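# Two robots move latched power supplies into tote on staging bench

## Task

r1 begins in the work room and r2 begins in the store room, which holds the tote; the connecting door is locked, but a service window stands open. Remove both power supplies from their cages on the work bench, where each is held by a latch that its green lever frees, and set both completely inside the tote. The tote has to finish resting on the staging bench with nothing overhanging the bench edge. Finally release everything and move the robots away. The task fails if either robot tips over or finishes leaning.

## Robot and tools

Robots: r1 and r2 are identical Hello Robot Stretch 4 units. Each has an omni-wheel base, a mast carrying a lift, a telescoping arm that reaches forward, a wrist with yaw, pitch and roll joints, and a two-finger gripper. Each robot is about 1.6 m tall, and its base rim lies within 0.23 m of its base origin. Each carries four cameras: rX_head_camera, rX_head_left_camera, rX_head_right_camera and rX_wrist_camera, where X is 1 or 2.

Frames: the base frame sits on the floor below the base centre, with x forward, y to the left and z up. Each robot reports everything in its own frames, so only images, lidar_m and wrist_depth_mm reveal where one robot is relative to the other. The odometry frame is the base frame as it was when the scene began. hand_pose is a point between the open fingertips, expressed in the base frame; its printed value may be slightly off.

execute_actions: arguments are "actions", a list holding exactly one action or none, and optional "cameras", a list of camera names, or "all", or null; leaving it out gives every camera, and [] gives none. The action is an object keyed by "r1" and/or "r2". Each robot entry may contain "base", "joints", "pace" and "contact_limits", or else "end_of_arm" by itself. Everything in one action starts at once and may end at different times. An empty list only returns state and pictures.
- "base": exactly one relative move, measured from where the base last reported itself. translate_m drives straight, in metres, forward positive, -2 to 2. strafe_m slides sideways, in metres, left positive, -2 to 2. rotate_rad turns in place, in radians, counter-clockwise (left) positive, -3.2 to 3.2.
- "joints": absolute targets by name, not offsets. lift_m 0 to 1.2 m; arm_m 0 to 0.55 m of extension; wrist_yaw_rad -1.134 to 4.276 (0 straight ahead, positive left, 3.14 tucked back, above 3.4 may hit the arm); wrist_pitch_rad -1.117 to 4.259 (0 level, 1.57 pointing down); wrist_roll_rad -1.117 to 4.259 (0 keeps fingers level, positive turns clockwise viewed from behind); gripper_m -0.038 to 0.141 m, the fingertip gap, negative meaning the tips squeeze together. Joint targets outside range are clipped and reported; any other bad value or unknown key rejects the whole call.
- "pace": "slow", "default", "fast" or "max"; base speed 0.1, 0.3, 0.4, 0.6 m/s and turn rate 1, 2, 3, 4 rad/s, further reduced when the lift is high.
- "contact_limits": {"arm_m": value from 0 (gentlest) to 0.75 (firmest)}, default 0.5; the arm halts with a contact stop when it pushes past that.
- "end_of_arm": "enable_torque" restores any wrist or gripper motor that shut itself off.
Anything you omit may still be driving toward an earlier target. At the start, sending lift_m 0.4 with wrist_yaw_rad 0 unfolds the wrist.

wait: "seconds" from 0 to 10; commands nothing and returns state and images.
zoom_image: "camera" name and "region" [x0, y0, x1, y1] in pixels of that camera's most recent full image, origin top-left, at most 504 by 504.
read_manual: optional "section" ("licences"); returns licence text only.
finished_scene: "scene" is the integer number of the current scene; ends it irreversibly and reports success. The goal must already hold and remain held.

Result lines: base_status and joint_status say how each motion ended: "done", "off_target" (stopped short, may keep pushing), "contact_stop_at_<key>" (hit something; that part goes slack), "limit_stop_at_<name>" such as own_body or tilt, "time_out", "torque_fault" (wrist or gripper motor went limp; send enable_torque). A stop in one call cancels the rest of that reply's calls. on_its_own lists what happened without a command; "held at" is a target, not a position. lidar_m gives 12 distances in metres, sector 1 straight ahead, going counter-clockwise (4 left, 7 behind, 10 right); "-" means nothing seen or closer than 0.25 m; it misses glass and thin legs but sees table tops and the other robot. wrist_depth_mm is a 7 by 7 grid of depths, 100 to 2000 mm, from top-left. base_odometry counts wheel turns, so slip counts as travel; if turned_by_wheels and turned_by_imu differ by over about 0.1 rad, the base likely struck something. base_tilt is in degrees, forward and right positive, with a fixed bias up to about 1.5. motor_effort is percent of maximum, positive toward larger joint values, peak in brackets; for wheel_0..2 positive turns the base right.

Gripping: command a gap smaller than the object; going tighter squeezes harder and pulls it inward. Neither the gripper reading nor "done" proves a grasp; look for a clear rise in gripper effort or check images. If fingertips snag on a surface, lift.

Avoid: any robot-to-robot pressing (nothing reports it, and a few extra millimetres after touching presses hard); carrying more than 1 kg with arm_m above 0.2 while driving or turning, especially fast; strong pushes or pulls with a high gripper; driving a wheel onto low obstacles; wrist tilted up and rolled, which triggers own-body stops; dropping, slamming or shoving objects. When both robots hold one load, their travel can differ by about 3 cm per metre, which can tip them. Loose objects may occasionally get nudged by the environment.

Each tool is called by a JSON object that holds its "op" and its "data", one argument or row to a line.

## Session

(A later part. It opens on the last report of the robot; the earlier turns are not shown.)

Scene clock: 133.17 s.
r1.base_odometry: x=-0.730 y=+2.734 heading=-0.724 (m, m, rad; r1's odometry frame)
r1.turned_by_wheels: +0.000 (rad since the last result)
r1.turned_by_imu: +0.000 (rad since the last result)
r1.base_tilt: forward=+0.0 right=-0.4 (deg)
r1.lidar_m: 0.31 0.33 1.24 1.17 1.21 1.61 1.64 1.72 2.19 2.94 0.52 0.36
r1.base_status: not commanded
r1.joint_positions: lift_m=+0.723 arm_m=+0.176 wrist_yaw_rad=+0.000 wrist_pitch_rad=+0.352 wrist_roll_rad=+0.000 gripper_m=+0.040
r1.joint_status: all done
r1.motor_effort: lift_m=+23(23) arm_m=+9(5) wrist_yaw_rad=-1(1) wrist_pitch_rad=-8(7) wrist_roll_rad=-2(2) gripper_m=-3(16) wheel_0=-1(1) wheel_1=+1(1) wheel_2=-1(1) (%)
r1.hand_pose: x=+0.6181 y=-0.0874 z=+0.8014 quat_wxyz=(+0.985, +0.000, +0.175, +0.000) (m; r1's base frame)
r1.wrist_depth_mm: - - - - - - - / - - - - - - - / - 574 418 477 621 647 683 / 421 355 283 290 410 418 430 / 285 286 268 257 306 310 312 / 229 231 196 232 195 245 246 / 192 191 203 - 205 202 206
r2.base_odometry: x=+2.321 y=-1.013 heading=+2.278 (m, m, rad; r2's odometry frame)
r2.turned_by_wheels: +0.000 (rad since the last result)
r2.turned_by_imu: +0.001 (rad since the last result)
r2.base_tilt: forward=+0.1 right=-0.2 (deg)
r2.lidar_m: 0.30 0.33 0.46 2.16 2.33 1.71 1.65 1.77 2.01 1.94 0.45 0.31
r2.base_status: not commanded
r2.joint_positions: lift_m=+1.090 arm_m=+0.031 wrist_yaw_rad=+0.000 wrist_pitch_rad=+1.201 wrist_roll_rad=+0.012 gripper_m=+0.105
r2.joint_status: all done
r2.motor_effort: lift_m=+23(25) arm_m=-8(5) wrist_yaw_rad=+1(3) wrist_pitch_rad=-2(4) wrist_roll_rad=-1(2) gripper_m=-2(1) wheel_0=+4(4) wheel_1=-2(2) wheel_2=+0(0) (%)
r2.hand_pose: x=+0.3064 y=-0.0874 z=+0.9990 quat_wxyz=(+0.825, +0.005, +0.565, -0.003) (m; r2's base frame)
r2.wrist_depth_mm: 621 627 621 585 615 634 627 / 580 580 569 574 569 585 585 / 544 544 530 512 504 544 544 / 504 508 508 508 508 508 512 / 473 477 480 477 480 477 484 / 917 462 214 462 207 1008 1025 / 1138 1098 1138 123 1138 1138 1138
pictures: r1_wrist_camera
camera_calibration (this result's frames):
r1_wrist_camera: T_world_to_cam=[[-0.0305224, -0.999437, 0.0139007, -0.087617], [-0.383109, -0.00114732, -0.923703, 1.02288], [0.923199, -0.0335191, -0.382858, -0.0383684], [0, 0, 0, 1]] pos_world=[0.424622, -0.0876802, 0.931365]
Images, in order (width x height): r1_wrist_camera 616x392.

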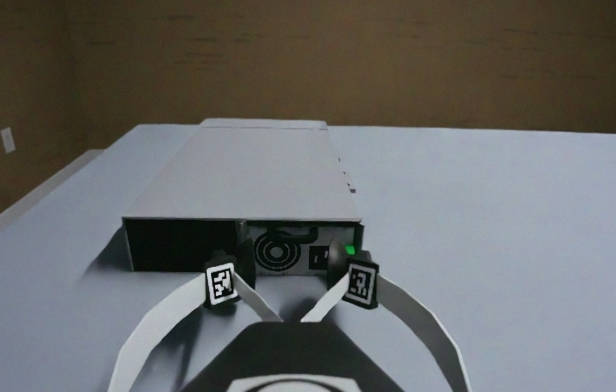

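{"op": "execute_actions", "data": {
  "actions": [
    {"r1":{"base":{"strafe_m":-0.003},"joints":{"arm_m":0.193},"pace":"slow","contact_limits":{"arm_m":0.1}},"r2":{"base":{"rotate_rad":0.8},"joints":{"lift_m":0.95},"pace":"max"}}
  ],
  "cameras": ["r1_wrist_camera"]
}}

{"op": "zoom_image", "data": {
  "camera": "r1_wrist_camera",
  "region": [190, 190, 400, 330]
}}

Scene clock: 135.17 s.
r1.base_odometry: x=-0.732 y=+2.732 heading=-0.724 (m, m, rad; r1's odometry frame)
r1.turned_by_wheels: +0.000 (rad since the last result)
r1.turned_by_imu: +0.000 (rad since the last result)
r1.base_tilt: forward=-0.1 right=-0.4 (deg)
r1.lidar_m: 0.32 0.36 1.25 1.19 1.19 1.62 1.65 1.69 2.18 2.96 0.51 0.34
r1.base_status: done
r1.joint_positions: lift_m=+0.723 arm_m=+0.191 wrist_yaw_rad=+0.000 wrist_pitch_rad=+0.352 wrist_roll_rad=+0.000 gripper_m=+0.040
r1.joint_status: all done
r1.motor_effort: lift_m=+23(23) arm_m=+9(8) wrist_yaw_rad=-3(3) wrist_pitch_rad=-8(7) wrist_roll_rad=-1(0) gripper_m=-2(2) wheel_0=+0(2) wheel_1=-1(4) wheel_2=+0(0) (%)
r1.contact_limits: arm_m 0.1
r1.hand_pose: x=+0.6331 y=-0.0873 z=+0.8014 quat_wxyz=(+0.985, +0.000, +0.175, +0.000) (m; r1's base frame)
r1.wrist_depth_mm: - - - - - - - / - - - - - - - / - 569 421 466 615 647 676 / 389 336 282 289 407 415 427 / 285 267 237 238 303 310 310 / 229 229 197 231 194 245 247 / 193 191 202 - 202 202 206
r2.base_odometry: x=+2.321 y=-1.013 heading=+3.077 (m, m, rad; r2's odometry frame)
r2.turned_by_wheels: +0.799 (rad since the last result)
r2.turned_by_imu: +0.807 (rad since the last result)
r2.base_tilt: forward=+0.1 right=-0.2 (deg)
r2.lidar_m: 0.36 0.67 2.33 1.89 1.66 1.67 1.98 1.94 0.62 0.37 0.31 0.32
r2.base_status: done
r2.joint_positions: lift_m=+0.950 arm_m=+0.031 wrist_yaw_rad=+0.000 wrist_pitch_rad=+1.201 wrist_roll_rad=+0.012 gripper_m=+0.105
r2.joint_status: all done
r2.motor_effort: lift_m=+18(20) arm_m=-7(7) wrist_yaw_rad=+0(0) wrist_pitch_rad=-3(3) wrist_roll_rad=-2(2) gripper_m=-2(1) wheel_0=-5(9) wheel_1=-3(7) wheel_2=-3(9) (%)
r2.hand_pose: x=+0.3065 y=-0.0874 z=+0.8594 quat_wxyz=(+0.825, +0.005, +0.565, -0.003) (m; r2's base frame)
r2.wrist_depth_mm: 1430 445 439 442 439 445 442 / 1336 1336 410 410 410 410 410 / 1255 1255 389 382 384 382 382 / 1160 1182 1182 362 355 357 357 / 1098 1138 1118 960 336 338 338 / 1060 1060 215 1042 208 319 319 / 991 991 991 123 976 301 303
pictures: r1_wrist_camera
camera_calibration (this result's frames):
r1_wrist_camera: T_world_to_cam=[[-0.0300329, -0.999452, 0.0139008, -0.087339], [-0.383108, -0.00133512, -0.923703, 1.0286], [0.923215, -0.0330669, -0.382858, -0.052152], [0, 0, 0, 1]] pos_world=[0.439588, -0.0876423, 0.931365]
Images, in order (width x height): r1_wrist_camera 616x392.

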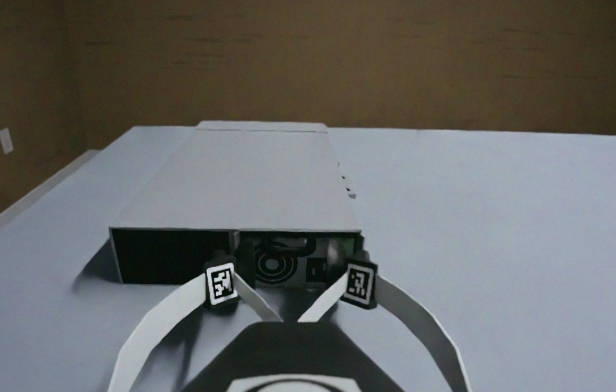

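Region (190, 190, 400, 330) of r1_wrist_camera's 616x392 image, scaled by 2.400.

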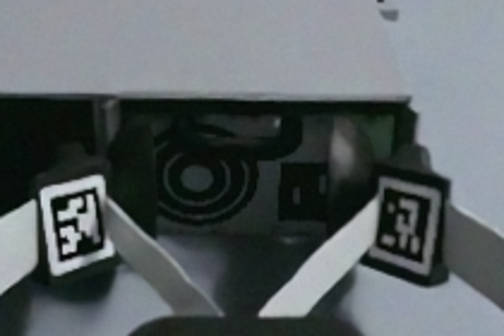

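{"op": "execute_actions", "data": {
  "actions": [
    {"r1":{"base":{"strafe_m":0.002},"joints":{"arm_m":0.198,"gripper_m":0.012},"pace":"slow"},"r2":{"base":{"rotate_rad":0.755},"pace":"max"}}
  ],
  "cameras": ["r1_wrist_camera"]
}}

{"op": "zoom_image", "data": {
  "camera": "r1_wrist_camera",
  "region": [190, 190, 400, 330]
}}

Scene clock: 139.53 s.
r1.base_odometry: x=-0.731 y=+2.734 heading=-0.725 (m, m, rad; r1's odometry frame)
r1.turned_by_wheels: +0.000 (rad since the last result)
r1.turned_by_imu: +0.000 (rad since the last result)
r1.base_tilt: forward=-0.1 right=-0.4 (deg)
r1.lidar_m: 0.31 0.32 1.26 1.19 1.19 1.56 1.63 1.69 2.23 2.96 0.51 0.33
r1.base_status: done
r1.joint_positions: lift_m=+0.723 arm_m=+0.196 wrist_yaw_rad=-0.002 wrist_pitch_rad=+0.355 wrist_roll_rad=+0.000 gripper_m=+0.012
r1.joint_status: all done
r1.motor_effort: lift_m=+22(23) arm_m=+8(14) wrist_yaw_rad=+5(11) wrist_pitch_rad=-16(15) wrist_roll_rad=+2(0) gripper_m=-12(14) wheel_0=-1(4) wheel_1=+1(6) wheel_2=-2(4) (%)
r1.hand_pose: x=+0.6377 y=-0.0880 z=+0.8007 quat_wxyz=(+0.984, +0.000, +0.177, -0.001) (m; r1's base frame)
r1.wrist_depth_mm: - - - - - - - / - - - - - - - / - 559 413 459 603 627 668 / 382 332 278 285 404 413 418 / 282 266 233 232 300 306 309 / 226 228 189 227 188 242 243 / 191 187 200 - 206 201 204
r2.base_odometry: x=+2.321 y=-1.013 heading=-2.452 (m, m, rad; r2's odometry frame)
r2.turned_by_wheels: +0.754 (rad since the last result)
r2.turned_by_imu: +0.762 (rad since the last result)
r2.base_tilt: forward=+0.1 right=-0.2 (deg)
r2.lidar_m: 2.16 2.37 1.73 1.66 1.74 2.03 1.92 0.46 0.32 0.30 0.34 0.46
r2.base_status: done
r2.joint_positions: lift_m=+0.950 arm_m=+0.031 wrist_yaw_rad=+0.000 wrist_pitch_rad=+1.201 wrist_roll_rad=+0.012 gripper_m=+0.105
r2.joint_status: not commanded
r2.motor_effort: lift_m=+18(18) arm_m=-7(7) wrist_yaw_rad=+0(0) wrist_pitch_rad=-3(2) wrist_roll_rad=-2(5) gripper_m=-1(1) wheel_0=-5(10) wheel_1=-2(8) wheel_2=-4(9) (%)
r2.hand_pose: x=+0.3065 y=-0.0874 z=+0.8594 quat_wxyz=(+0.825, +0.005, +0.565, -0.003) (m; r2's base frame)
r2.wrist_depth_mm: 1464 1499 1430 1464 1464 1430 442 / 1366 1366 1366 1366 1397 564 407 / 1281 1281 1281 1281 1255 609 384 / 1182 1182 1182 1205 1182 1182 362 / 1118 1098 1098 1118 1098 1118 342 / 1060 1042 215 1042 207 1042 332 / 991 976 991 123 991 991 991
pictures: r1_wrist_camera
camera_calibration (this result's frames):
r1_wrist_camera: T_world_to_cam=[[-0.0326342, -0.999365, 0.0142803, -0.0865727], [-0.385544, -0.000594754, -0.922689, 1.03051], [0.922112, -0.0356169, -0.385279, -0.054254], [0, 0, 0, 1]] pos_world=[0.444511, -0.0878373, 0.931178]
Images, in order (width x height): r1_wrist_camera 616x392.

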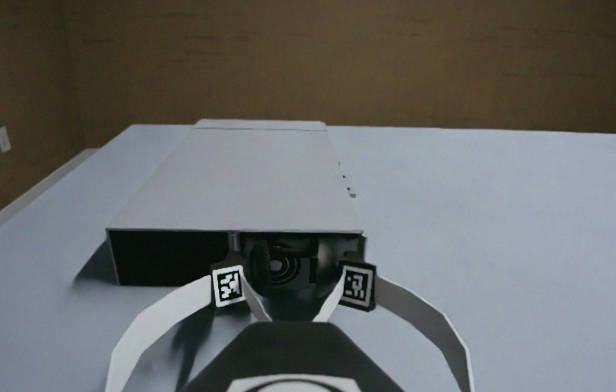

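Region (190, 190, 400, 330) of r1_wrist_camera's 616x392 image, scaled by 2.400.

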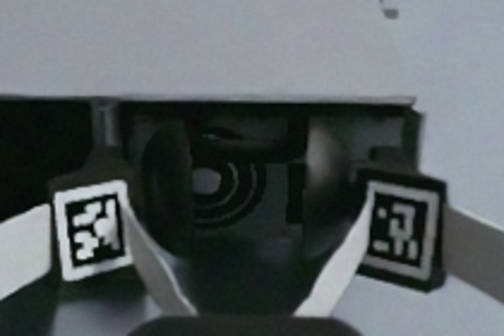

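{"op": "execute_actions", "data": {
  "actions": [
    {"r1":{"joints":{"arm_m":0.205,"gripper_m":-0.013,"lift_m":0.721},"pace":"slow"},"r2":{"joints":{"lift_m":0.75},"pace":"max"}}
  ],
  "cameras": ["r1_wrist_camera","r1_head_camera"]
}}

{"op": "zoom_image", "data": {
  "camera": "r1_head_camera",
  "region": [195, 355, 255, 400]
}}

{"op": "zoom_image", "data": {
  "camera": "r1_wrist_camera",
  "region": [190, 190, 400, 330]
}}

Scene clock: 140.90 s.
r1.base_odometry: x=-0.731 y=+2.734 heading=-0.724 (m, m, rad; r1's odometry frame)
r1.turned_by_wheels: +0.000 (rad since the last result)
r1.turned_by_imu: +0.001 (rad since the last result)
r1.base_tilt: forward=-0.1 right=-0.4 (deg)
r1.lidar_m: 0.32 0.34 1.25 1.18 1.21 1.61 1.65 1.69 2.23 2.92 0.51 0.36
r1.base_status: not commanded
r1.joint_positions: lift_m=+0.721 arm_m=+0.203 wrist_yaw_rad=-0.004 wrist_pitch_rad=+0.357 wrist_roll_rad=+0.000 gripper_m=-0.012
r1.joint_status: all done
r1.motor_effort: lift_m=+16(22) arm_m=+12(17) wrist_yaw_rad=+9(23) wrist_pitch_rad=-22(21) wrist_roll_rad=+3(0) gripper_m=-23(19) wheel_0=+4(4) wheel_1=+3(3) wheel_2=-5(7) (%)
r1.hand_pose: x=+0.6436 y=-0.0884 z=+0.7986 quat_wxyz=(+0.984, +0.000, +0.178, -0.002) (m; r1's base frame)
r1.wrist_depth_mm: - - - - - - - / - - - - - - - / - 539 399 445 591 609 654 / 377 307 271 278 394 404 415 / 276 258 229 232 296 298 303 / 223 212 186 224 185 237 241 / 189 188 198 - 204 198 201
r2.base_odometry: x=+2.321 y=-1.013 heading=-2.452 (m, m, rad; r2's odometry frame)
r2.turned_by_wheels: +0.000 (rad since the last result)
r2.turned_by_imu: +0.000 (rad since the last result)
r2.base_tilt: forward=+0.1 right=-0.2 (deg)
r2.lidar_m: 2.18 2.36 1.75 1.64 1.75 2.01 1.90 0.44 0.32 0.30 0.33 0.45
r2.base_status: not commanded
r2.joint_positions: lift_m=+0.750 arm_m=+0.031 wrist_yaw_rad=+0.000 wrist_pitch_rad=+1.201 wrist_roll_rad=+0.012 gripper_m=+0.105
r2.joint_status: all done
r2.motor_effort: lift_m=+19(19) arm_m=-7(7) wrist_yaw_rad=+0(0) wrist_pitch_rad=-3(3) wrist_roll_rad=+0(3) gripper_m=-1(2) wheel_0=-5(5) wheel_1=-2(2) wheel_2=-4(4) (%)
r2.hand_pose: x=+0.3065 y=-0.0874 z=+0.6594 quat_wxyz=(+0.825, +0.005, +0.565, -0.003) (m; r2's base frame)
r2.wrist_depth_mm: 1182 1182 1182 1182 1182 1205 402 / 1098 1098 1098 1098 1118 1098 1078 / 1025 1025 1042 1025 1042 668 1060 / 960 976 976 960 960 946 976 / 904 904 904 904 904 904 904 / 866 854 215 854 207 854 866 / 820 809 809 123 820 809 820
pictures: r1_head_camera, r1_wrist_camera
camera_calibration (this result's frames):
r1_wrist_camera: T_world_to_cam=[[-0.0339817, -0.999319, 0.0143562, -0.0859097], [-0.387827, -0.0000535935, -0.921732, 1.03158], [0.921105, -0.0368898, -0.387562, -0.0582355], [0, 0, 0, 1]] pos_world=[0.450797, -0.0879442, 0.929505]
Images, in order (width x height): r1_head_camera 420x560, r1_wrist_camera 616x392.

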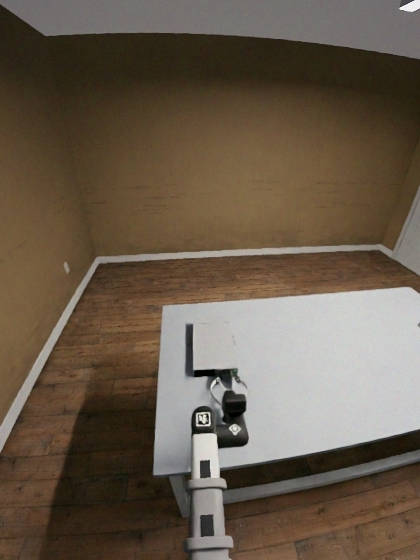

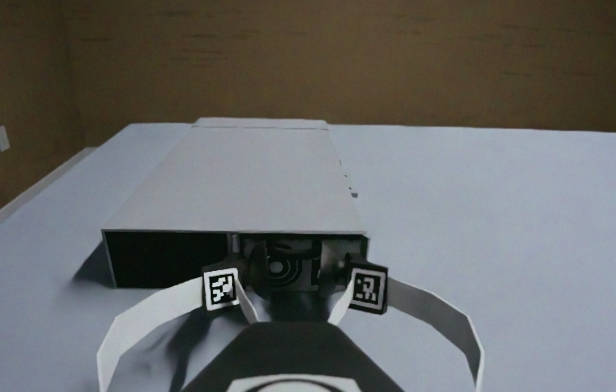

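Region (195, 355, 255, 400) of r1_head_camera's 420x560 image, scaled by 8.400, with more detail than that image has; it fills the top 378 rows of this view, and the rest is white.

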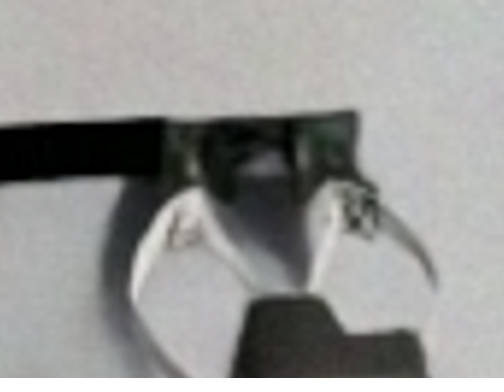

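Region (190, 190, 400, 330) of r1_wrist_camera's 616x392 image, scaled by 2.400.

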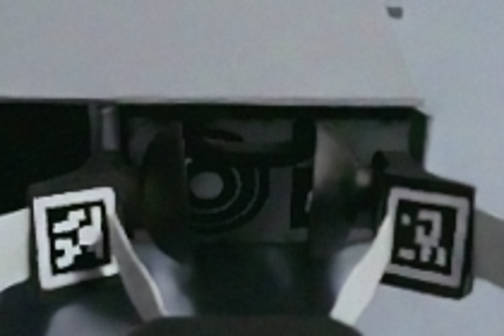

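{"op": "execute_actions", "data": {
  "actions": [
    {"r1":{"joints":{"arm_m":0.209,"gripper_m":-0.038,"lift_m":0.72},"pace":"slow"},"r2":{"joints":{"lift_m":0.45},"pace":"max"}}
  ],
  "cameras": []
}}

{"op": "execute_actions", "data": {
  "actions": [
    {"r1":{"joints":{"arm_m":0.203},"pace":"slow"}}
  ],
  "cameras": []
}}

{"op": "execute_actions", "data": {
  "actions": [
    {"r1":{"joints":{"arm_m":0.199},"pace":"slow"}}
  ],
  "cameras": ["r1_wrist_camera"]
}}

{"op": "zoom_image", "data": {
  "camera": "r1_wrist_camera",
  "region": [190, 190, 400, 330]
}}

Scene clock: 143.43 s.
r1.base_odometry: x=-0.731 y=+2.734 heading=-0.724 (m, m, rad; r1's odometry frame)
r1.turned_by_wheels: +0.000 (rad since the last result)
r1.turned_by_imu: +0.000 (rad since the last result)
r1.base_tilt: forward=-0.1 right=-0.3 (deg)
r1.lidar_m: 0.33 0.33 1.25 1.18 1.23 1.62 1.65 1.71 2.23 2.94 0.51 0.34
r1.base_status: not commanded
r1.joint_positions: lift_m=+0.720 arm_m=+0.207 wrist_yaw_rad=-0.001 wrist_pitch_rad=+0.358 wrist_roll_rad=+0.000 gripper_m=-0.037
r1.joint_status: all done
r1.on_its_own: wrist_pitch_rad is at rest, and its effort (-25) is outside its rest range (-23 to +23)
r1.motor_effort: lift_m=+17(17) arm_m=+10(16) wrist_yaw_rad=+3(18) wrist_pitch_rad=-25(25) wrist_roll_rad=+1(2) gripper_m=-27(27) wheel_0=+3(4) wheel_1=+2(3) wheel_2=-3(6) (%)
r1.hand_pose: x=+0.6481 y=-0.0878 z=+0.7972 quat_wxyz=(+0.984, +0.000, +0.178, -0.001) (m; r1's base frame)
r1.wrist_depth_mm: - - - - - - - / - - - - - - - / - 539 389 407 591 603 634 / 373 301 265 274 392 399 404 / 273 253 224 226 279 297 300 / 220 208 183 223 183 235 237 / 186 186 194 - 202 195 198
r2.base_odometry: x=+2.321 y=-1.013 heading=-2.452 (m, m, rad; r2's odometry frame)
r2.turned_by_wheels: +0.000 (rad since the last result)
r2.turned_by_imu: +0.001 (rad since the last result)
r2.base_tilt: forward=+0.1 right=-0.2 (deg)
r2.lidar_m: 2.17 2.38 1.72 1.65 1.73 2.02 1.91 0.46 0.33 0.31 0.31 0.45
r2.base_status: not commanded
r2.joint_positions: lift_m=+0.450 arm_m=+0.031 wrist_yaw_rad=+0.000 wrist_pitch_rad=+1.201 wrist_roll_rad=+0.012 gripper_m=+0.105
r2.joint_status: all done
r2.motor_effort: lift_m=+17(18) arm_m=-7(7) wrist_yaw_rad=+0(0) wrist_pitch_rad=-3(4) wrist_roll_rad=-2(1) gripper_m=-1(0) wheel_0=-5(5) wheel_1=-2(2) wheel_2=-3(4) (%)
r2.hand_pose: x=+0.3065 y=-0.0874 z=+0.3594 quat_wxyz=(+0.825, +0.005, +0.565, -0.003) (m; r2's base frame)
r2.wrist_depth_mm: 778 788 788 788 788 798 402 / 723 732 732 732 741 715 723 / 676 683 683 691 683 559 699 / 640 640 640 647 640 640 640 / 597 603 597 597 609 597 433 / 569 564 215 569 207 574 410 / 539 535 539 123 539 539 394
pictures: none
No camera images: the call's "cameras" was empty. Leave "cameras" out to get every camera's image.

Scene clock: 144.20 s.
r1.base_odometry: x=-0.731 y=+2.734 heading=-0.724 (m, m, rad; r1's odometry frame)
r1.turned_by_wheels: +0.000 (rad since the last result)
r1.turned_by_imu: +0.000 (rad since the last result)
r1.base_tilt: forward=-0.1 right=-0.4 (deg)
r1.lidar_m: 0.33 0.34 1.27 1.18 1.23 1.61 1.64 1.69 2.16 2.94 0.52 0.37
r1.base_status: not commanded
r1.joint_positions: lift_m=+0.720 arm_m=+0.205 wrist_yaw_rad=+0.002 wrist_pitch_rad=+0.356 wrist_roll_rad=+0.000 gripper_m=-0.037
r1.joint_status: all done
r1.motor_effort: lift_m=+19(19) arm_m=-12(12) wrist_yaw_rad=-8(9) wrist_pitch_rad=-17(24) wrist_roll_rad=+1(1) gripper_m=-32(29) wheel_0=-1(3) wheel_1=+1(2) wheel_2=+2(3) (%)
r1.hand_pose: x=+0.6467 y=-0.0868 z=+0.7979 quat_wxyz=(+0.984, +0.000, +0.177, +0.001) (m; r1's base frame)
r1.wrist_depth_mm: - - - - - - - / - - - - - - - / - 544 394 410 585 621 654 / 375 304 268 274 392 404 410 / 273 255 226 227 281 300 303 / 221 209 183 224 183 236 238 / 186 187 196 - 202 196 200
r2.base_odometry: x=+2.321 y=-1.013 heading=-2.452 (m, m, rad; r2's odometry frame)
r2.turned_by_wheels: +0.000 (rad since the last result)
r2.turned_by_imu: +0.000 (rad since the last result)
r2.base_tilt: forward=+0.1 right=-0.2 (deg)
r2.lidar_m: 2.16 2.35 1.70 1.65 1.74 2.03 1.93 0.44 0.34 0.28 0.32 0.47
r2.base_status: not commanded
r2.joint_positions: lift_m=+0.450 arm_m=+0.031 wrist_yaw_rad=+0.000 wrist_pitch_rad=+1.201 wrist_roll_rad=+0.012 gripper_m=+0.105
r2.joint_status: not commanded
r2.motor_effort: lift_m=+18(18) arm_m=-7(7) wrist_yaw_rad=+0(0) wrist_pitch_rad=-3(3) wrist_roll_rad=-2(2) gripper_m=+0(2) wheel_0=-5(5) wheel_1=-2(2) wheel_2=-3(3) (%)
r2.hand_pose: x=+0.3065 y=-0.0874 z=+0.3594 quat_wxyz=(+0.825, +0.005, +0.565, -0.003) (m; r2's base frame)
r2.wrist_depth_mm: 778 788 788 798 798 788 399 / 732 732 732 732 741 715 732 / 676 683 683 683 691 569 691 / 640 640 640 640 640 634 640 / 603 597 603 597 609 603 436 / 569 569 215 569 207 574 407 / 539 530 535 123 539 535 392
pictures: none
No camera images: the call's "cameras" was empty. Leave "cameras" out to get every camera's image.

Scene clock: 144.90 s.
r1.base_odometry: x=-0.731 y=+2.733 heading=-0.724 (m, m, rad; r1's odometry frame)
r1.turned_by_wheels: +0.000 (rad since the last result)
r1.turned_by_imu: +0.000 (rad since the last result)
r1.base_tilt: forward=+0.0 right=-0.4 (deg)
r1.lidar_m: 0.30 0.32 1.26 1.18 1.21 1.62 1.64 1.69 2.18 2.90 0.52 0.35
r1.base_status: not commanded
r1.joint_positions: lift_m=+0.720 arm_m=+0.201 wrist_yaw_rad=+0.005 wrist_pitch_rad=+0.353 wrist_roll_rad=+0.000 gripper_m=-0.037
r1.joint_status: all done
r1.on_its_own: wrist_yaw_rad is at rest, and its effort (-14) is outside its rest range (-13 to +13)
r1.motor_effort: lift_m=+19(19) arm_m=-14(14) wrist_yaw_rad=-14(16) wrist_pitch_rad=-10(17) wrist_roll_rad=+0(0) gripper_m=-31(30) wheel_0=-2(2) wheel_1=+0(0) wheel_2=+5(5) (%)
r1.hand_pose: x=+0.6435 y=-0.0861 z=+0.7985 quat_wxyz=(+0.984, -0.001, +0.176, +0.002) (m; r1's base frame)
r1.wrist_depth_mm: - - - - - - - / - - - - - - - / - 549 407 421 603 621 668 / 382 327 273 278 399 407 415 / 277 258 230 229 285 301 304 / 223 211 183 225 182 238 239 / 188 189 198 - 204 197 200
r2.base_odometry: x=+2.321 y=-1.013 heading=-2.452 (m, m, rad; r2's odometry frame)
r2.turned_by_wheels: +0.000 (rad since the last result)
r2.turned_by_imu: +0.000 (rad since the last result)
r2.base_tilt: forward=+0.1 right=-0.3 (deg)
r2.lidar_m: 2.17 2.37 1.74 1.62 1.72 2.00 1.93 0.47 0.34 0.31 0.34 0.45
r2.base_status: not commanded
r2.joint_positions: lift_m=+0.450 arm_m=+0.031 wrist_yaw_rad=+0.000 wrist_pitch_rad=+1.201 wrist_roll_rad=+0.012 gripper_m=+0.105
r2.joint_status: not commanded
r2.motor_effort: lift_m=+17(17) arm_m=-7(7) wrist_yaw_rad=+0(0) wrist_pitch_rad=-2(3) wrist_roll_rad=-2(1) gripper_m=+0(2) wheel_0=-5(5) wheel_1=-2(2) wheel_2=-4(3) (%)
r2.hand_pose: x=+0.3065 y=-0.0874 z=+0.3594 quat_wxyz=(+0.825, +0.005, +0.565, -0.003) (m; r2's base frame)
r2.wrist_depth_mm: 778 788 788 798 798 798 399 / 715 732 732 723 732 715 723 / 683 683 691 676 683 564 691 / 634 640 640 634 640 634 640 / 603 603 603 603 603 591 433 / 574 569 214 564 207 569 407 / 539 535 535 123 549 535 394
pictures: r1_wrist_camera
camera_calibration (this result's frames):
r1_wrist_camera: T_world_to_cam=[[-0.0256007, -0.99957, 0.0142651, -0.0889753], [-0.3838, -0.00334846, -0.92341, 1.02995], [0.923061, -0.0291149, -0.38355, -0.0618473], [0, 0, 0, 1]] pos_world=[0.450108, -0.087289, 0.928618]
Images, in order (width x height): r1_wrist_camera 616x392.

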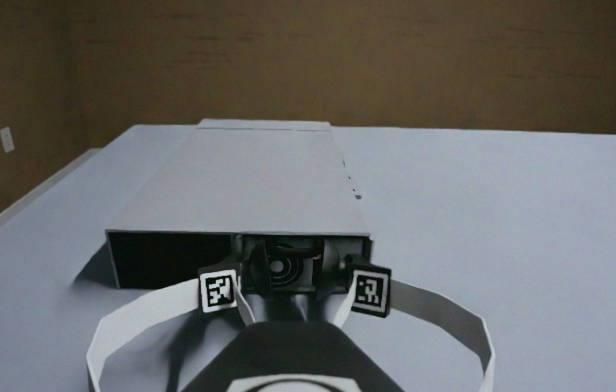

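Region (190, 190, 400, 330) of r1_wrist_camera's 616x392 image, scaled by 2.400.

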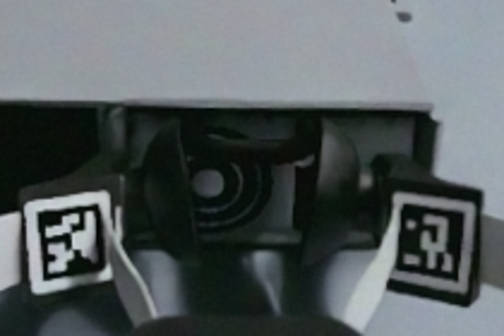

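{"op": "execute_actions", "data": {
  "actions": [
    {"r1":{"joints":{"arm_m":0.196},"pace":"slow"}}
  ],
  "cameras": ["r1_wrist_camera"]
}}

{"op": "zoom_image", "data": {
  "camera": "r1_wrist_camera",
  "region": [190, 190, 400, 330]
}}

Scene clock: 145.60 s.
r1.base_odometry: x=-0.731 y=+2.734 heading=-0.724 (m, m, rad; r1's odometry frame)
r1.turned_by_wheels: +0.000 (rad since the last result)
r1.turned_by_imu: +0.000 (rad since the last result)
r1.base_tilt: forward=+0.0 right=-0.4 (deg)
r1.lidar_m: 0.31 0.33 1.26 1.15 1.22 1.64 1.66 1.69 2.18 2.95 0.52 0.34
r1.base_status: not commanded
r1.joint_positions: lift_m=+0.720 arm_m=+0.198 wrist_yaw_rad=+0.001 wrist_pitch_rad=+0.357 wrist_roll_rad=+0.000 gripper_m=-0.037
r1.joint_status: all done
r1.motor_effort: lift_m=+19(19) arm_m=-10(17) wrist_yaw_rad=-5(16) wrist_pitch_rad=-21(21) wrist_roll_rad=+1(3) gripper_m=-29(32) wheel_0=-1(2) wheel_1=+0(0) wheel_2=+1(5) (%)
r1.hand_pose: x=+0.6390 y=-0.0873 z=+0.7975 quat_wxyz=(+0.984, +0.000, +0.177, +0.000) (m; r1's base frame)
r1.wrist_depth_mm: - - - - - - - / - - - - - - - / - 539 392 407 585 615 647 / 373 300 268 274 392 399 410 / 272 264 236 229 291 297 301 / 220 208 180 222 182 237 236 / 187 187 195 - 202 196 199
r2.base_odometry: x=+2.321 y=-1.013 heading=-2.452 (m, m, rad; r2's odometry frame)
r2.turned_by_wheels: +0.000 (rad since the last result)
r2.turned_by_imu: +0.000 (rad since the last result)
r2.base_tilt: forward=+0.1 right=-0.2 (deg)
r2.lidar_m: 2.19 2.38 1.72 1.65 1.75 2.02 1.93 0.46 0.32 0.31 0.33 0.45
r2.base_status: not commanded
r2.joint_positions: lift_m=+0.450 arm_m=+0.031 wrist_yaw_rad=+0.000 wrist_pitch_rad=+1.201 wrist_roll_rad=+0.012 gripper_m=+0.105
r2.joint_status: not commanded
r2.motor_effort: lift_m=+18(18) arm_m=-7(7) wrist_yaw_rad=+0(0) wrist_pitch_rad=-3(3) wrist_roll_rad=-1(0) gripper_m=+0(0) wheel_0=-5(5) wheel_1=-2(2) wheel_2=-3(4) (%)
r2.hand_pose: x=+0.3065 y=-0.0874 z=+0.3594 quat_wxyz=(+0.825, +0.005, +0.565, -0.003) (m; r2's base frame)
r2.wrist_depth_mm: 788 788 788 798 788 788 402 / 732 732 732 723 741 715 723 / 676 676 683 683 691 564 683 / 634 640 647 640 640 640 640 / 603 603 603 603 603 597 433 / 564 569 215 574 207 569 407 / 539 530 539 123 539 535 392
pictures: r1_wrist_camera
camera_calibration (this result's frames):
r1_wrist_camera: T_world_to_cam=[[-0.0297348, -0.999454, 0.0143755, -0.0876471], [-0.387156, -0.00174337, -0.922013, 1.02846], [0.921535, -0.0329815, -0.386893, -0.0548006], [0, 0, 0, 1]] pos_world=[0.44607, -0.0876137, 0.928314]
Images, in order (width x height): r1_wrist_camera 616x392.

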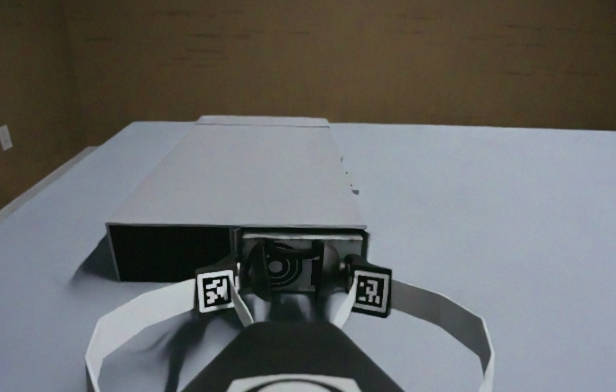

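Region (190, 190, 400, 330) of r1_wrist_camera's 616x392 image, scaled by 2.400.

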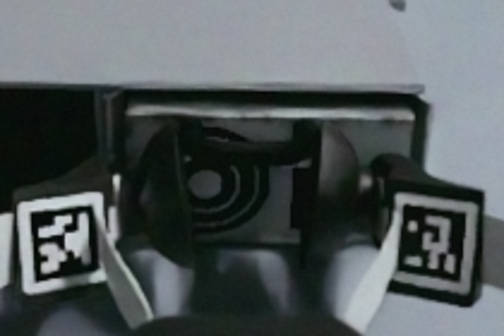

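{"op": "execute_actions", "data": {
  "actions": [
    {"r1":{"base":{"translate_m":-0.012},"joints":{"arm_m":0.0},"pace":"slow"},"r2":{"base":{"translate_m":1.2},"pace":"max"}}
  ],
  "cameras": ["r1_wrist_camera"]
}}

Scene clock: 149.47 s.
r1.base_odometry: x=-0.740 y=+2.741 heading=-0.724 (m, m, rad; r1's odometry frame)
r1.turned_by_wheels: +0.000 (rad since the last result)
r1.turned_by_imu: +0.000 (rad since the last result)
r1.base_tilt: forward=-0.1 right=-0.4 (deg)
r1.lidar_m: 0.33 0.35 1.27 1.16 1.23 1.62 1.65 1.70 2.20 2.91 0.52 0.40
r1.base_status: done
r1.joint_positions: lift_m=+0.720 arm_m=+0.003 wrist_yaw_rad=+0.000 wrist_pitch_rad=+0.357 wrist_roll_rad=+0.000 gripper_m=-0.037
r1.joint_status: all done
r1.motor_effort: lift_m=+20(19) arm_m=-9(11) wrist_yaw_rad=-1(3) wrist_pitch_rad=-21(22) wrist_roll_rad=-2(0) gripper_m=-28(29) wheel_0=-1(6) wheel_1=-1(3) wheel_2=+2(5) (%)
r1.hand_pose: x=+0.4437 y=-0.0874 z=+0.7974 quat_wxyz=(+0.984, +0.000, +0.178, +0.000) (m; r1's base frame)
r1.wrist_depth_mm: - - - - - - - / - - - - - - - / - 544 488 455 597 621 647 / 1098 373 377 286 394 404 415 / 276 282 273 230 296 303 304 / 223 164 181 225 182 240 241 / 189 189 198 - 204 198 201
r2.base_odometry: x=+1.395 y=-1.777 heading=-2.452 (m, m, rad; r2's odometry frame)
r2.turned_by_wheels: +0.000 (rad since the last result)
r2.turned_by_imu: +0.004 (rad since the last result)
r2.base_tilt: forward=+0.1 right=-0.2 (deg)
r2.lidar_m: 1.14 1.20 1.63 1.65 1.74 2.38 1.35 0.64 0.76 3.06 1.33 1.00
r2.base_status: done
r2.joint_positions: lift_m=+0.450 arm_m=+0.031 wrist_yaw_rad=+0.000 wrist_pitch_rad=+1.201 wrist_roll_rad=+0.012 gripper_m=+0.105
r2.joint_status: not commanded
r2.motor_effort: lift_m=+18(18) arm_m=-7(7) wrist_yaw_rad=+0(0) wrist_pitch_rad=-2(3) wrist_roll_rad=-2(1) gripper_m=-1(1) wheel_0=+2(9) wheel_1=+1(9) wheel_2=-1(15) (%)
r2.hand_pose: x=+0.3065 y=-0.0874 z=+0.3594 quat_wxyz=(+0.825, +0.005, +0.565, -0.003) (m; r2's base frame)
r2.wrist_depth_mm: 788 788 788 788 798 788 798 / 732 723 732 732 741 732 741 / 676 683 683 691 683 691 691 / 634 640 640 647 640 640 640 / 603 603 603 603 609 609 609 / 569 569 215 564 208 569 574 / 539 535 539 123 539 535 544
pictures: r1_wrist_camera
camera_calibration (this result's frames):
r1_wrist_camera: T_world_to_cam=[[-0.0303711, -0.999435, 0.0143659, -0.093331], [-0.38761, -0.00147155, -0.921822, 0.952819], [0.921323, -0.0335651, -0.387346, 0.125484], [0, 0, 0, 1]] pos_world=[0.250876, -0.0876643, 0.928276]
Images, in order (width x height): r1_wrist_camera 616x392.

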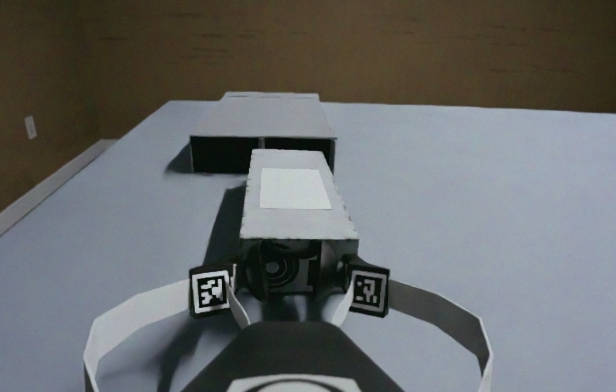

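{"op": "execute_actions", "data": {
  "actions": [
    {"r1":{"base":{"translate_m":-0.02},"joints":{"gripper_m":0.045}},"r2":{"base":{"strafe_m":-0.2},"pace":"max"}}
  ],
  "cameras": ["r1_wrist_camera"]
}}

{"op": "execute_actions", "data": {
  "actions": [
    {"r1":{"base":{"translate_m":-0.04},"pace":"fast"}}
  ],
  "cameras": []
}}

{"op": "execute_actions", "data": {
  "actions": [
    {"r1":{"joints":{"lift_m":0.96,"gripper_m":0.105},"pace":"max"},"r2":{"base":{"strafe_m":-0.12},"pace":"max"}}
  ],
  "cameras": []
}}

{"op": "execute_actions", "data": {
  "actions": [
    {"r1":{"joints":{"wrist_pitch_rad":1.2,"arm_m":0.33},"pace":"fast"},"r2":{"base":{"strafe_m":-0.2},"joints":{"lift_m":1.09},"pace":"max"}}
  ],
  "cameras": ["r1_wrist_camera"]
}}

Scene clock: 151.40 s.
r1.base_odometry: x=-0.755 y=+2.755 heading=-0.724 (m, m, rad; r1's odometry frame)
r1.turned_by_wheels: +0.000 (rad since the last result)
r1.turned_by_imu: +0.000 (rad since the last result)
r1.base_tilt: forward=-0.1 right=-0.3 (deg)
r1.lidar_m: 0.36 0.36 1.26 1.17 1.22 1.62 1.62 1.67 2.18 2.95 0.56 0.41
r1.base_status: done
r1.joint_positions: lift_m=+0.720 arm_m=+0.002 wrist_yaw_rad=+0.001 wrist_pitch_rad=+0.353 wrist_roll_rad=+0.000 gripper_m=+0.045
r1.joint_status: all done
r1.motor_effort: lift_m=+19(19) arm_m=-9(9) wrist_yaw_rad=-3(6) wrist_pitch_rad=-8(21) wrist_roll_rad=+0(1) gripper_m=-2(28) wheel_0=+0(5) wheel_1=+0(3) wheel_2=-1(7) (%)
r1.hand_pose: x=+0.4442 y=-0.0872 z=+0.7986 quat_wxyz=(+0.984, +0.000, +0.175, +0.000) (m; r1's base frame)
r1.wrist_depth_mm: - - - - - - - / - - - - - - - / - 627 517 500 621 640 668 / 1808 379 387 300 413 418 427 / 279 286 251 247 304 307 309 / 227 229 198 229 195 243 244 / 191 190 200 - 200 200 204
r2.base_odometry: x=+1.268 y=-1.623 heading=-2.451 (m, m, rad; r2's odometry frame)
r2.turned_by_wheels: +0.000 (rad since the last result)
r2.turned_by_imu: +0.000 (rad since the last result)
r2.base_tilt: forward=+0.1 right=-0.2 (deg)
r2.lidar_m: 0.96 1.19 1.65 1.83 1.94 2.64 0.57 0.56 0.79 2.85 1.34 0.97
r2.base_status: done
r2.joint_positions: lift_m=+0.450 arm_m=+0.031 wrist_yaw_rad=+0.000 wrist_pitch_rad=+1.201 wrist_roll_rad=+0.012 gripper_m=+0.105
r2.joint_status: not commanded
r2.motor_effort: lift_m=+18(18) arm_m=-7(7) wrist_yaw_rad=+0(0) wrist_pitch_rad=-3(3) wrist_roll_rad=-2(1) gripper_m=-1(1) wheel_0=+1(14) wheel_1=+3(14) wheel_2=+0(1) (%)
r2.hand_pose: x=+0.3065 y=-0.0874 z=+0.3594 quat_wxyz=(+0.825, +0.005, +0.565, -0.003) (m; r2's base frame)
r2.wrist_depth_mm: 778 788 788 788 798 798 798 / 732 732 732 732 732 741 732 / 683 683 691 683 691 691 691 / 640 647 640 640 647 647 647 / 597 609 597 603 609 609 603 / 569 569 215 564 208 569 569 / 539 535 539 123 544 535 544
pictures: r1_wrist_camera
camera_calibration (this result's frames):
r1_wrist_camera: T_world_to_cam=[[-0.0297518, -0.999456, 0.0142139, -0.0933047], [-0.383378, -0.00172263, -0.92359, 0.953637], [0.923112, -0.0329278, -0.383118, 0.121464], [0, 0, 0, 1]] pos_world=[0.250702, -0.0876117, 0.928631]
Images, in order (width x height): r1_wrist_camera 616x392.

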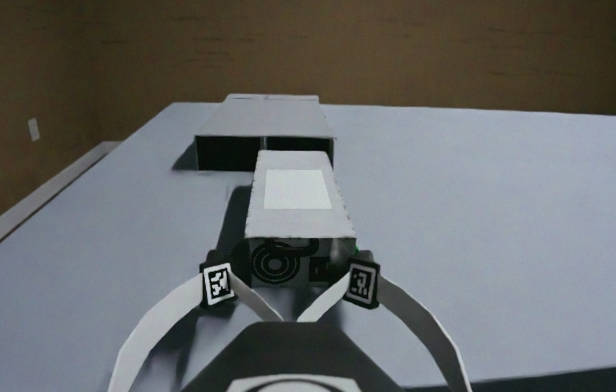

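Scene clock: 152.40 s.
r1.base_odometry: x=-0.785 y=+2.781 heading=-0.724 (m, m, rad; r1's odometry frame)
r1.turned_by_wheels: +0.000 (rad since the last result)
r1.turned_by_imu: +0.000 (rad since the last result)
r1.base_tilt: forward=-0.1 right=-0.3 (deg)
r1.lidar_m: 0.39 0.42 1.25 1.17 1.20 1.61 1.57 1.62 2.12 2.95 0.61 0.45
r1.base_status: done
r1.joint_positions: lift_m=+0.720 arm_m=+0.002 wrist_yaw_rad=+0.000 wrist_pitch_rad=+0.352 wrist_roll_rad=+0.000 gripper_m=+0.045
r1.joint_status: not commanded
r1.motor_effort: lift_m=+19(19) arm_m=-9(9) wrist_yaw_rad=-2(5) wrist_pitch_rad=-8(8) wrist_roll_rad=+0(1) gripper_m=-3(2) wheel_0=+1(3) wheel_1=+2(6) wheel_2=+0(8) (%)
r1.hand_pose: x=+0.4441 y=-0.0874 z=+0.7987 quat_wxyz=(+0.985, +0.000, +0.175, +0.000) (m; r1's base frame)
r1.wrist_depth_mm: - - - - - - - / - - - - - - - / - 634 521 517 621 647 676 / 1808 382 387 301 407 415 427 / 283 289 278 283 304 307 310 / 226 229 198 229 198 244 244 / 208 211 214 - 231 297 1078
r2.base_odometry: x=+1.268 y=-1.623 heading=-2.451 (m, m, rad; r2's odometry frame)
r2.turned_by_wheels: +0.000 (rad since the last result)
r2.turned_by_imu: +0.000 (rad since the last result)
r2.base_tilt: forward=+0.1 right=-0.2 (deg)
r2.lidar_m: 0.95 1.20 1.68 1.85 1.94 2.64 0.59 0.57 0.80 2.88 1.33 0.95
r2.base_status: not commanded
r2.joint_positions: lift_m=+0.450 arm_m=+0.031 wrist_yaw_rad=+0.000 wrist_pitch_rad=+1.201 wrist_roll_rad=+0.012 gripper_m=+0.105
r2.joint_status: not commanded
r2.motor_effort: lift_m=+18(18) arm_m=-7(7) wrist_yaw_rad=+0(0) wrist_pitch_rad=-3(3) wrist_roll_rad=-1(1) gripper_m=-1(2) wheel_0=+1(1) wheel_1=+2(3) wheel_2=+0(0) (%)
r2.hand_pose: x=+0.3065 y=-0.0874 z=+0.3594 quat_wxyz=(+0.825, +0.005, +0.565, -0.003) (m; r2's base frame)
r2.wrist_depth_mm: 778 788 798 798 798 778 798 / 732 732 732 732 741 741 741 / 683 683 683 683 691 691 683 / 640 640 640 647 647 634 640 / 597 597 603 603 609 609 609 / 569 564 215 569 207 569 574 / 539 535 539 123 539 535 544
pictures: none
No camera images: the call's "cameras" was empty. Leave "cameras" out to get every camera's image.

Scene clock: 153.83 s.
r1.base_odometry: x=-0.785 y=+2.781 heading=-0.724 (m, m, rad; r1's odometry frame)
r1.turned_by_wheels: +0.000 (rad since the last result)
r1.turned_by_imu: +0.000 (rad since the last result)
r1.base_tilt: forward=-0.1 right=-0.3 (deg)
r1.lidar_m: 0.40 0.40 1.26 1.17 1.20 1.62 1.56 1.63 2.12 2.97 0.63 0.41
r1.base_status: not commanded
r1.joint_positions: lift_m=+0.960 arm_m=+0.002 wrist_yaw_rad=+0.000 wrist_pitch_rad=+0.352 wrist_roll_rad=+0.000 gripper_m=+0.105
r1.joint_status: all done
r1.motor_effort: lift_m=+22(25) arm_m=-9(9) wrist_yaw_rad=+0(3) wrist_pitch_rad=-6(8) wrist_roll_rad=+0(0) gripper_m=-1(1) wheel_0=+1(0) wheel_1=+2(2) wheel_2=+0(0) (%)
r1.hand_pose: x=+0.4442 y=-0.0874 z=+1.0386 quat_wxyz=(+0.985, +0.000, +0.175, +0.000) (m; r1's base frame)
r1.wrist_depth_mm: - - - - - - - / - - - - - - - / - - - - - - - / - - 946 991 991 1025 1025 / 1921 1921 647 676 741 750 768 / 1576 554 530 530 549 603 603 / 1308 477 492 - 504 496 500
r2.base_odometry: x=+1.192 y=-1.530 heading=-2.451 (m, m, rad; r2's odometry frame)
r2.turned_by_wheels: +0.000 (rad since the last result)
r2.turned_by_imu: +0.000 (rad since the last result)
r2.base_tilt: forward=+0.2 right=-0.1 (deg)
r2.lidar_m: 0.92 1.19 1.69 1.96 2.05 2.84 0.53 0.55 0.81 2.75 1.66 0.94
r2.base_status: done
r2.joint_positions: lift_m=+0.450 arm_m=+0.031 wrist_yaw_rad=+0.000 wrist_pitch_rad=+1.201 wrist_roll_rad=+0.012 gripper_m=+0.105
r2.joint_status: not commanded
r2.motor_effort: lift_m=+18(18) arm_m=-7(7) wrist_yaw_rad=+0(0) wrist_pitch_rad=-3(3) wrist_roll_rad=-2(2) gripper_m=+0(0) wheel_0=+2(14) wheel_1=+2(13) wheel_2=+0(0) (%)
r2.hand_pose: x=+0.3065 y=-0.0874 z=+0.3594 quat_wxyz=(+0.825, +0.005, +0.565, -0.003) (m; r2's base frame)
r2.wrist_depth_mm: 778 788 788 788 798 788 798 / 732 732 741 732 741 732 741 / 683 683 683 683 683 683 683 / 634 640 640 640 640 647 640 / 597 597 603 603 609 597 603 / 569 564 215 569 207 564 569 / 539 535 535 123 539 535 544
pictures: none
No camera images: the call's "cameras" was empty. Leave "cameras" out to get every camera's image.

Scene clock: 155.93 s.
r1.base_odometry: x=-0.785 y=+2.781 heading=-0.724 (m, m, rad; r1's odometry frame)
r1.turned_by_wheels: +0.000 (rad since the last result)
r1.turned_by_imu: +0.000 (rad since the last result)
r1.base_tilt: forward=+0.0 right=-0.3 (deg)
r1.lidar_m: 0.39 0.38 1.24 1.17 1.19 1.56 1.57 1.63 2.15 2.95 0.64 0.43
r1.base_status: not commanded
r1.joint_positions: lift_m=+0.960 arm_m=+0.328 wrist_yaw_rad=+0.000 wrist_pitch_rad=+1.201 wrist_roll_rad=+0.000 gripper_m=+0.105
r1.joint_status: all done
r1.motor_effort: lift_m=+22(22) arm_m=+9(8) wrist_yaw_rad=-3(0) wrist_pitch_rad=-3(3) wrist_roll_rad=-2(0) gripper_m=+0(0) wheel_0=+0(0) wheel_1=+2(2) wheel_2=+0(0) (%)
r1.hand_pose: x=+0.6038 y=-0.0874 z=+0.8691 quat_wxyz=(+0.825, +0.000, +0.565, +0.000) (m; r1's base frame)
r1.wrist_depth_mm: 1229 392 343 351 413 418 424 / 375 370 327 330 389 394 402 / 357 353 355 359 370 375 379 / 338 340 342 309 355 355 364 / 324 324 327 293 338 340 342 / 309 309 307 281 317 325 329 / 297 298 304 - 310 314 317
r2.base_odometry: x=+1.064 y=-1.376 heading=-2.451 (m, m, rad; r2's odometry frame)
r2.turned_by_wheels: +0.000 (rad since the last result)
r2.turned_by_imu: +0.000 (rad since the last result)
r2.base_tilt: forward=+0.1 right=-0.2 (deg)
r2.lidar_m: 0.92 1.21 1.66 2.17 2.28 0.57 0.51 0.58 2.65 2.54 1.62 0.96
r2.base_status: done
r2.joint_positions: lift_m=+1.090 arm_m=+0.031 wrist_yaw_rad=+0.000 wrist_pitch_rad=+1.201 wrist_roll_rad=+0.012 gripper_m=+0.105
r2.joint_status: all done
r2.motor_effort: lift_m=+21(27) arm_m=-7(7) wrist_yaw_rad=+0(0) wrist_pitch_rad=-3(3) wrist_roll_rad=-2(1) gripper_m=-1(1) wheel_0=+0(13) wheel_1=+1(12) wheel_2=+0(1) (%)
r2.hand_pose: x=+0.3065 y=-0.0874 z=+0.9991 quat_wxyz=(+0.825, +0.005, +0.565, -0.003) (m; r2's base frame)
r2.wrist_depth_mm: 1098 1098 1118 1118 1138 1138 1160 / 1281 1336 1366 1336 1366 1430 1430 / 1430 1430 1430 1430 1464 1430 1430 / 1336 1336 1336 1336 1336 1308 1366 / 1229 1255 1255 1255 1255 1255 1281 / 1205 1160 216 1182 207 1182 1205 / 1138 1098 1118 123 1118 1118 1138
pictures: r1_wrist_camera
camera_calibration (this result's frames):
r1_wrist_camera: T_world_to_cam=[[-0.009293, -0.999439, 0.0321613, -0.117656], [-0.946234, -0.00161104, -0.323479, 0.8982], [0.323349, -0.0334382, -0.945689, 0.852152], [0, 0, 0, 1]] pos_world=[0.573271, -0.0876486, 1.1002]
Images, in order (width x height): r1_wrist_camera 616x392.

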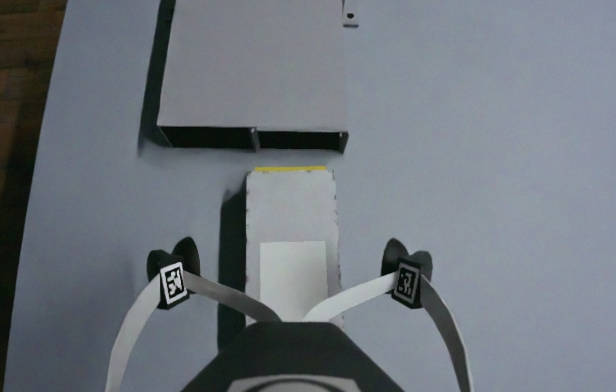

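{"op": "execute_actions", "data": {
  "actions": [
    {"r1":{"joints":{"lift_m":0.883,"gripper_m":0.095,"arm_m":0.335}},"r2":{"base":{"translate_m":0.1},"pace":"max"}}
  ],
  "cameras": ["r1_wrist_camera"]
}}

{"op": "execute_actions", "data": {
  "actions": [
    {"r1":{"joints":{"lift_m":0.879,"gripper_m":-0.038}},"r2":{"base":{"translate_m":0.2},"pace":"max"}}
  ],
  "cameras": ["r1_wrist_camera"]
}}

Scene clock: 157.57 s.
r1.base_odometry: x=-0.785 y=+2.781 heading=-0.724 (m, m, rad; r1's odometry frame)
r1.turned_by_wheels: +0.000 (rad since the last result)
r1.turned_by_imu: +0.000 (rad since the last result)
r1.base_tilt: forward=-0.1 right=-0.4 (deg)
r1.lidar_m: 0.38 0.41 1.26 1.17 1.20 1.60 1.58 1.60 2.16 2.97 0.62 0.42
r1.base_status: not commanded
r1.joint_positions: lift_m=+0.883 arm_m=+0.333 wrist_yaw_rad=+0.000 wrist_pitch_rad=+1.201 wrist_roll_rad=+0.000 gripper_m=+0.095
r1.joint_status: all done
r1.motor_effort: lift_m=+17(19) arm_m=+9(13) wrist_yaw_rad=-2(1) wrist_pitch_rad=-1(2) wrist_roll_rad=-1(1) gripper_m=+0(2) wheel_0=+1(1) wheel_1=+2(2) wheel_2=-1(0) (%)
r1.hand_pose: x=+0.6087 y=-0.0874 z=+0.7925 quat_wxyz=(+0.825, +0.000, +0.565, +0.000) (m; r1's base frame)
r1.wrist_depth_mm: 297 253 253 258 315 320 325 / 286 282 267 249 300 303 309 / 271 276 277 238 283 289 294 / 259 263 260 227 272 277 278 / 248 251 216 218 258 263 265 / 237 236 206 206 205 251 255 / 228 229 234 - 239 240 244
r2.base_odometry: x=+0.987 y=-1.440 heading=-2.450 (m, m, rad; r2's odometry frame)
r2.turned_by_wheels: +0.000 (rad since the last result)
r2.turned_by_imu: +0.001 (rad since the last result)
r2.base_tilt: forward=+0.1 right=-0.2 (deg)
r2.lidar_m: 0.83 1.10 1.49 2.14 2.27 0.67 0.63 0.70 2.65 2.54 1.53 0.88
r2.base_status: done
r2.joint_positions: lift_m=+1.090 arm_m=+0.031 wrist_yaw_rad=+0.000 wrist_pitch_rad=+1.201 wrist_roll_rad=+0.012 gripper_m=+0.105
r2.joint_status: not commanded
r2.motor_effort: lift_m=+22(21) arm_m=-7(7) wrist_yaw_rad=+0(0) wrist_pitch_rad=-3(3) wrist_roll_rad=-2(4) gripper_m=-2(1) wheel_0=+4(9) wheel_1=+1(8) wheel_2=+0(12) (%)
r2.hand_pose: x=+0.3065 y=-0.0874 z=+0.9991 quat_wxyz=(+0.825, +0.005, +0.565, -0.003) (m; r2's base frame)
r2.wrist_depth_mm: 991 976 976 991 1008 1008 1025 / 1182 1182 1205 1205 1229 1255 1255 / 1397 1397 1430 1397 1430 1430 1430 / 1308 1336 1366 1366 1336 1336 1366 / 1255 1255 1255 1255 1281 1281 1229 / 1205 1205 215 1229 208 1205 1182 / 1138 1118 1138 123 1138 1138 1138
pictures: r1_wrist_camera
camera_calibration (this result's frames):
r1_wrist_camera: T_world_to_cam=[[-0.00944851, -0.999438, 0.0321619, -0.115068], [-0.946256, -0.00146177, -0.323415, 0.878083], [0.323281, -0.0334892, -0.94571, 0.778145], [0, 0, 0, 1]] pos_world=[0.578245, -0.0876603, 1.02359]
Images, in order (width x height): r1_wrist_camera 616x392.

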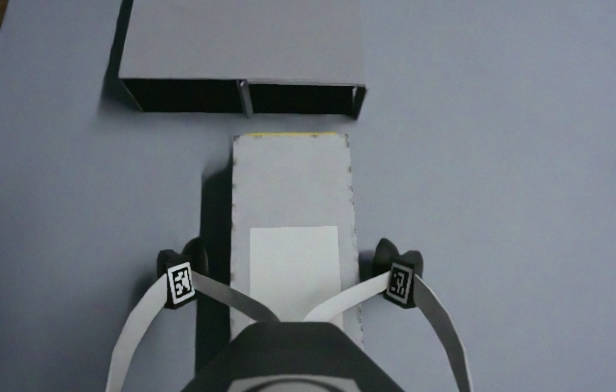

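Scene clock: 159.57 s.
r1.base_odometry: x=-0.785 y=+2.781 heading=-0.724 (m, m, rad; r1's odometry frame)
r1.turned_by_wheels: +0.000 (rad since the last result)
r1.turned_by_imu: +0.000 (rad since the last result)
r1.base_tilt: forward=+0.0 right=-0.4 (deg)
r1.lidar_m: 0.40 0.42 1.26 1.16 1.20 1.59 1.58 1.63 2.13 2.99 0.61 0.43
r1.base_status: not commanded
r1.joint_positions: lift_m=+0.879 arm_m=+0.333 wrist_yaw_rad=+0.000 wrist_pitch_rad=+1.204 wrist_roll_rad=+0.000 gripper_m=-0.037
r1.joint_status: all done
r1.motor_effort: lift_m=+21(20) arm_m=+9(9) wrist_yaw_rad=-3(2) wrist_pitch_rad=-11(13) wrist_roll_rad=-1(1) gripper_m=-32(33) wheel_0=+0(0) wheel_1=+2(2) wheel_2=-1(0) (%)
r1.hand_pose: x=+0.6079 y=-0.0874 z=+0.7879 quat_wxyz=(+0.824, +0.000, +0.566, +0.000) (m; r1's base frame)
r1.wrist_depth_mm: 291 244 243 247 304 310 315 / 276 278 279 281 290 294 298 / 265 267 268 199 277 283 286 / 252 255 193 193 265 266 270 / 241 244 186 185 253 256 258 / 230 166 177 179 178 167 247 / 222 224 228 - 232 235 236
r2.base_odometry: x=+0.833 y=-1.567 heading=-2.450 (m, m, rad; r2's odometry frame)
r2.turned_by_wheels: +0.000 (rad since the last result)
r2.turned_by_imu: +0.001 (rad since the last result)
r2.base_tilt: forward=+0.1 right=-0.2 (deg)
r2.lidar_m: 0.61 0.66 1.26 2.16 2.28 3.14 0.83 0.91 2.68 2.54 0.93 0.67
r2.base_status: done
r2.joint_positions: lift_m=+1.090 arm_m=+0.031 wrist_yaw_rad=+0.000 wrist_pitch_rad=+1.201 wrist_roll_rad=+0.012 gripper_m=+0.105
r2.joint_status: not commanded
r2.motor_effort: lift_m=+22(22) arm_m=-7(7) wrist_yaw_rad=+0(0) wrist_pitch_rad=-3(3) wrist_roll_rad=+0(1) gripper_m=-3(2) wheel_0=+3(9) wheel_1=+2(7) wheel_2=-2(13) (%)
r2.hand_pose: x=+0.3065 y=-0.0874 z=+0.9991 quat_wxyz=(+0.825, +0.005, +0.565, -0.003) (m; r2's base frame)
r2.wrist_depth_mm: 732 455 459 459 466 469 768 / 891 891 891 904 917 931 931 / 1118 1118 1160 1160 1182 1182 1182 / 1336 1308 1336 1336 1336 1366 1336 / 1255 1255 1255 1255 1281 1255 1255 / 1182 1182 214 1205 207 1182 1205 / 1138 1098 1118 123 1138 1118 1118
pictures: r1_wrist_camera
camera_calibration (this result's frames):
r1_wrist_camera: T_world_to_cam=[[-0.00938843, -0.999438, 0.032188, -0.114988], [-0.94722, -0.00142679, -0.320582, 0.874199], [0.320447, -0.0334989, -0.946674, 0.776548], [0, 0, 0, 1]] pos_world=[0.578136, -0.0876629, 1.01909]
Images, in order (width x height): r1_wrist_camera 616x392.

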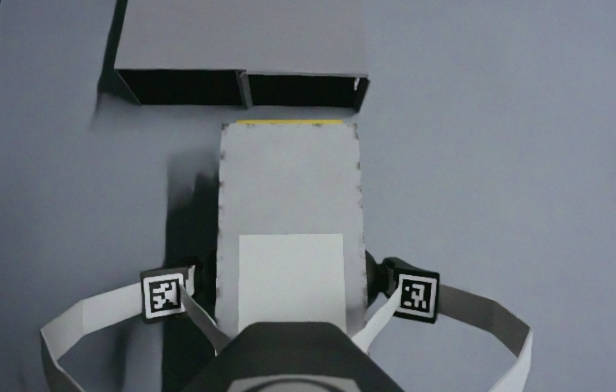

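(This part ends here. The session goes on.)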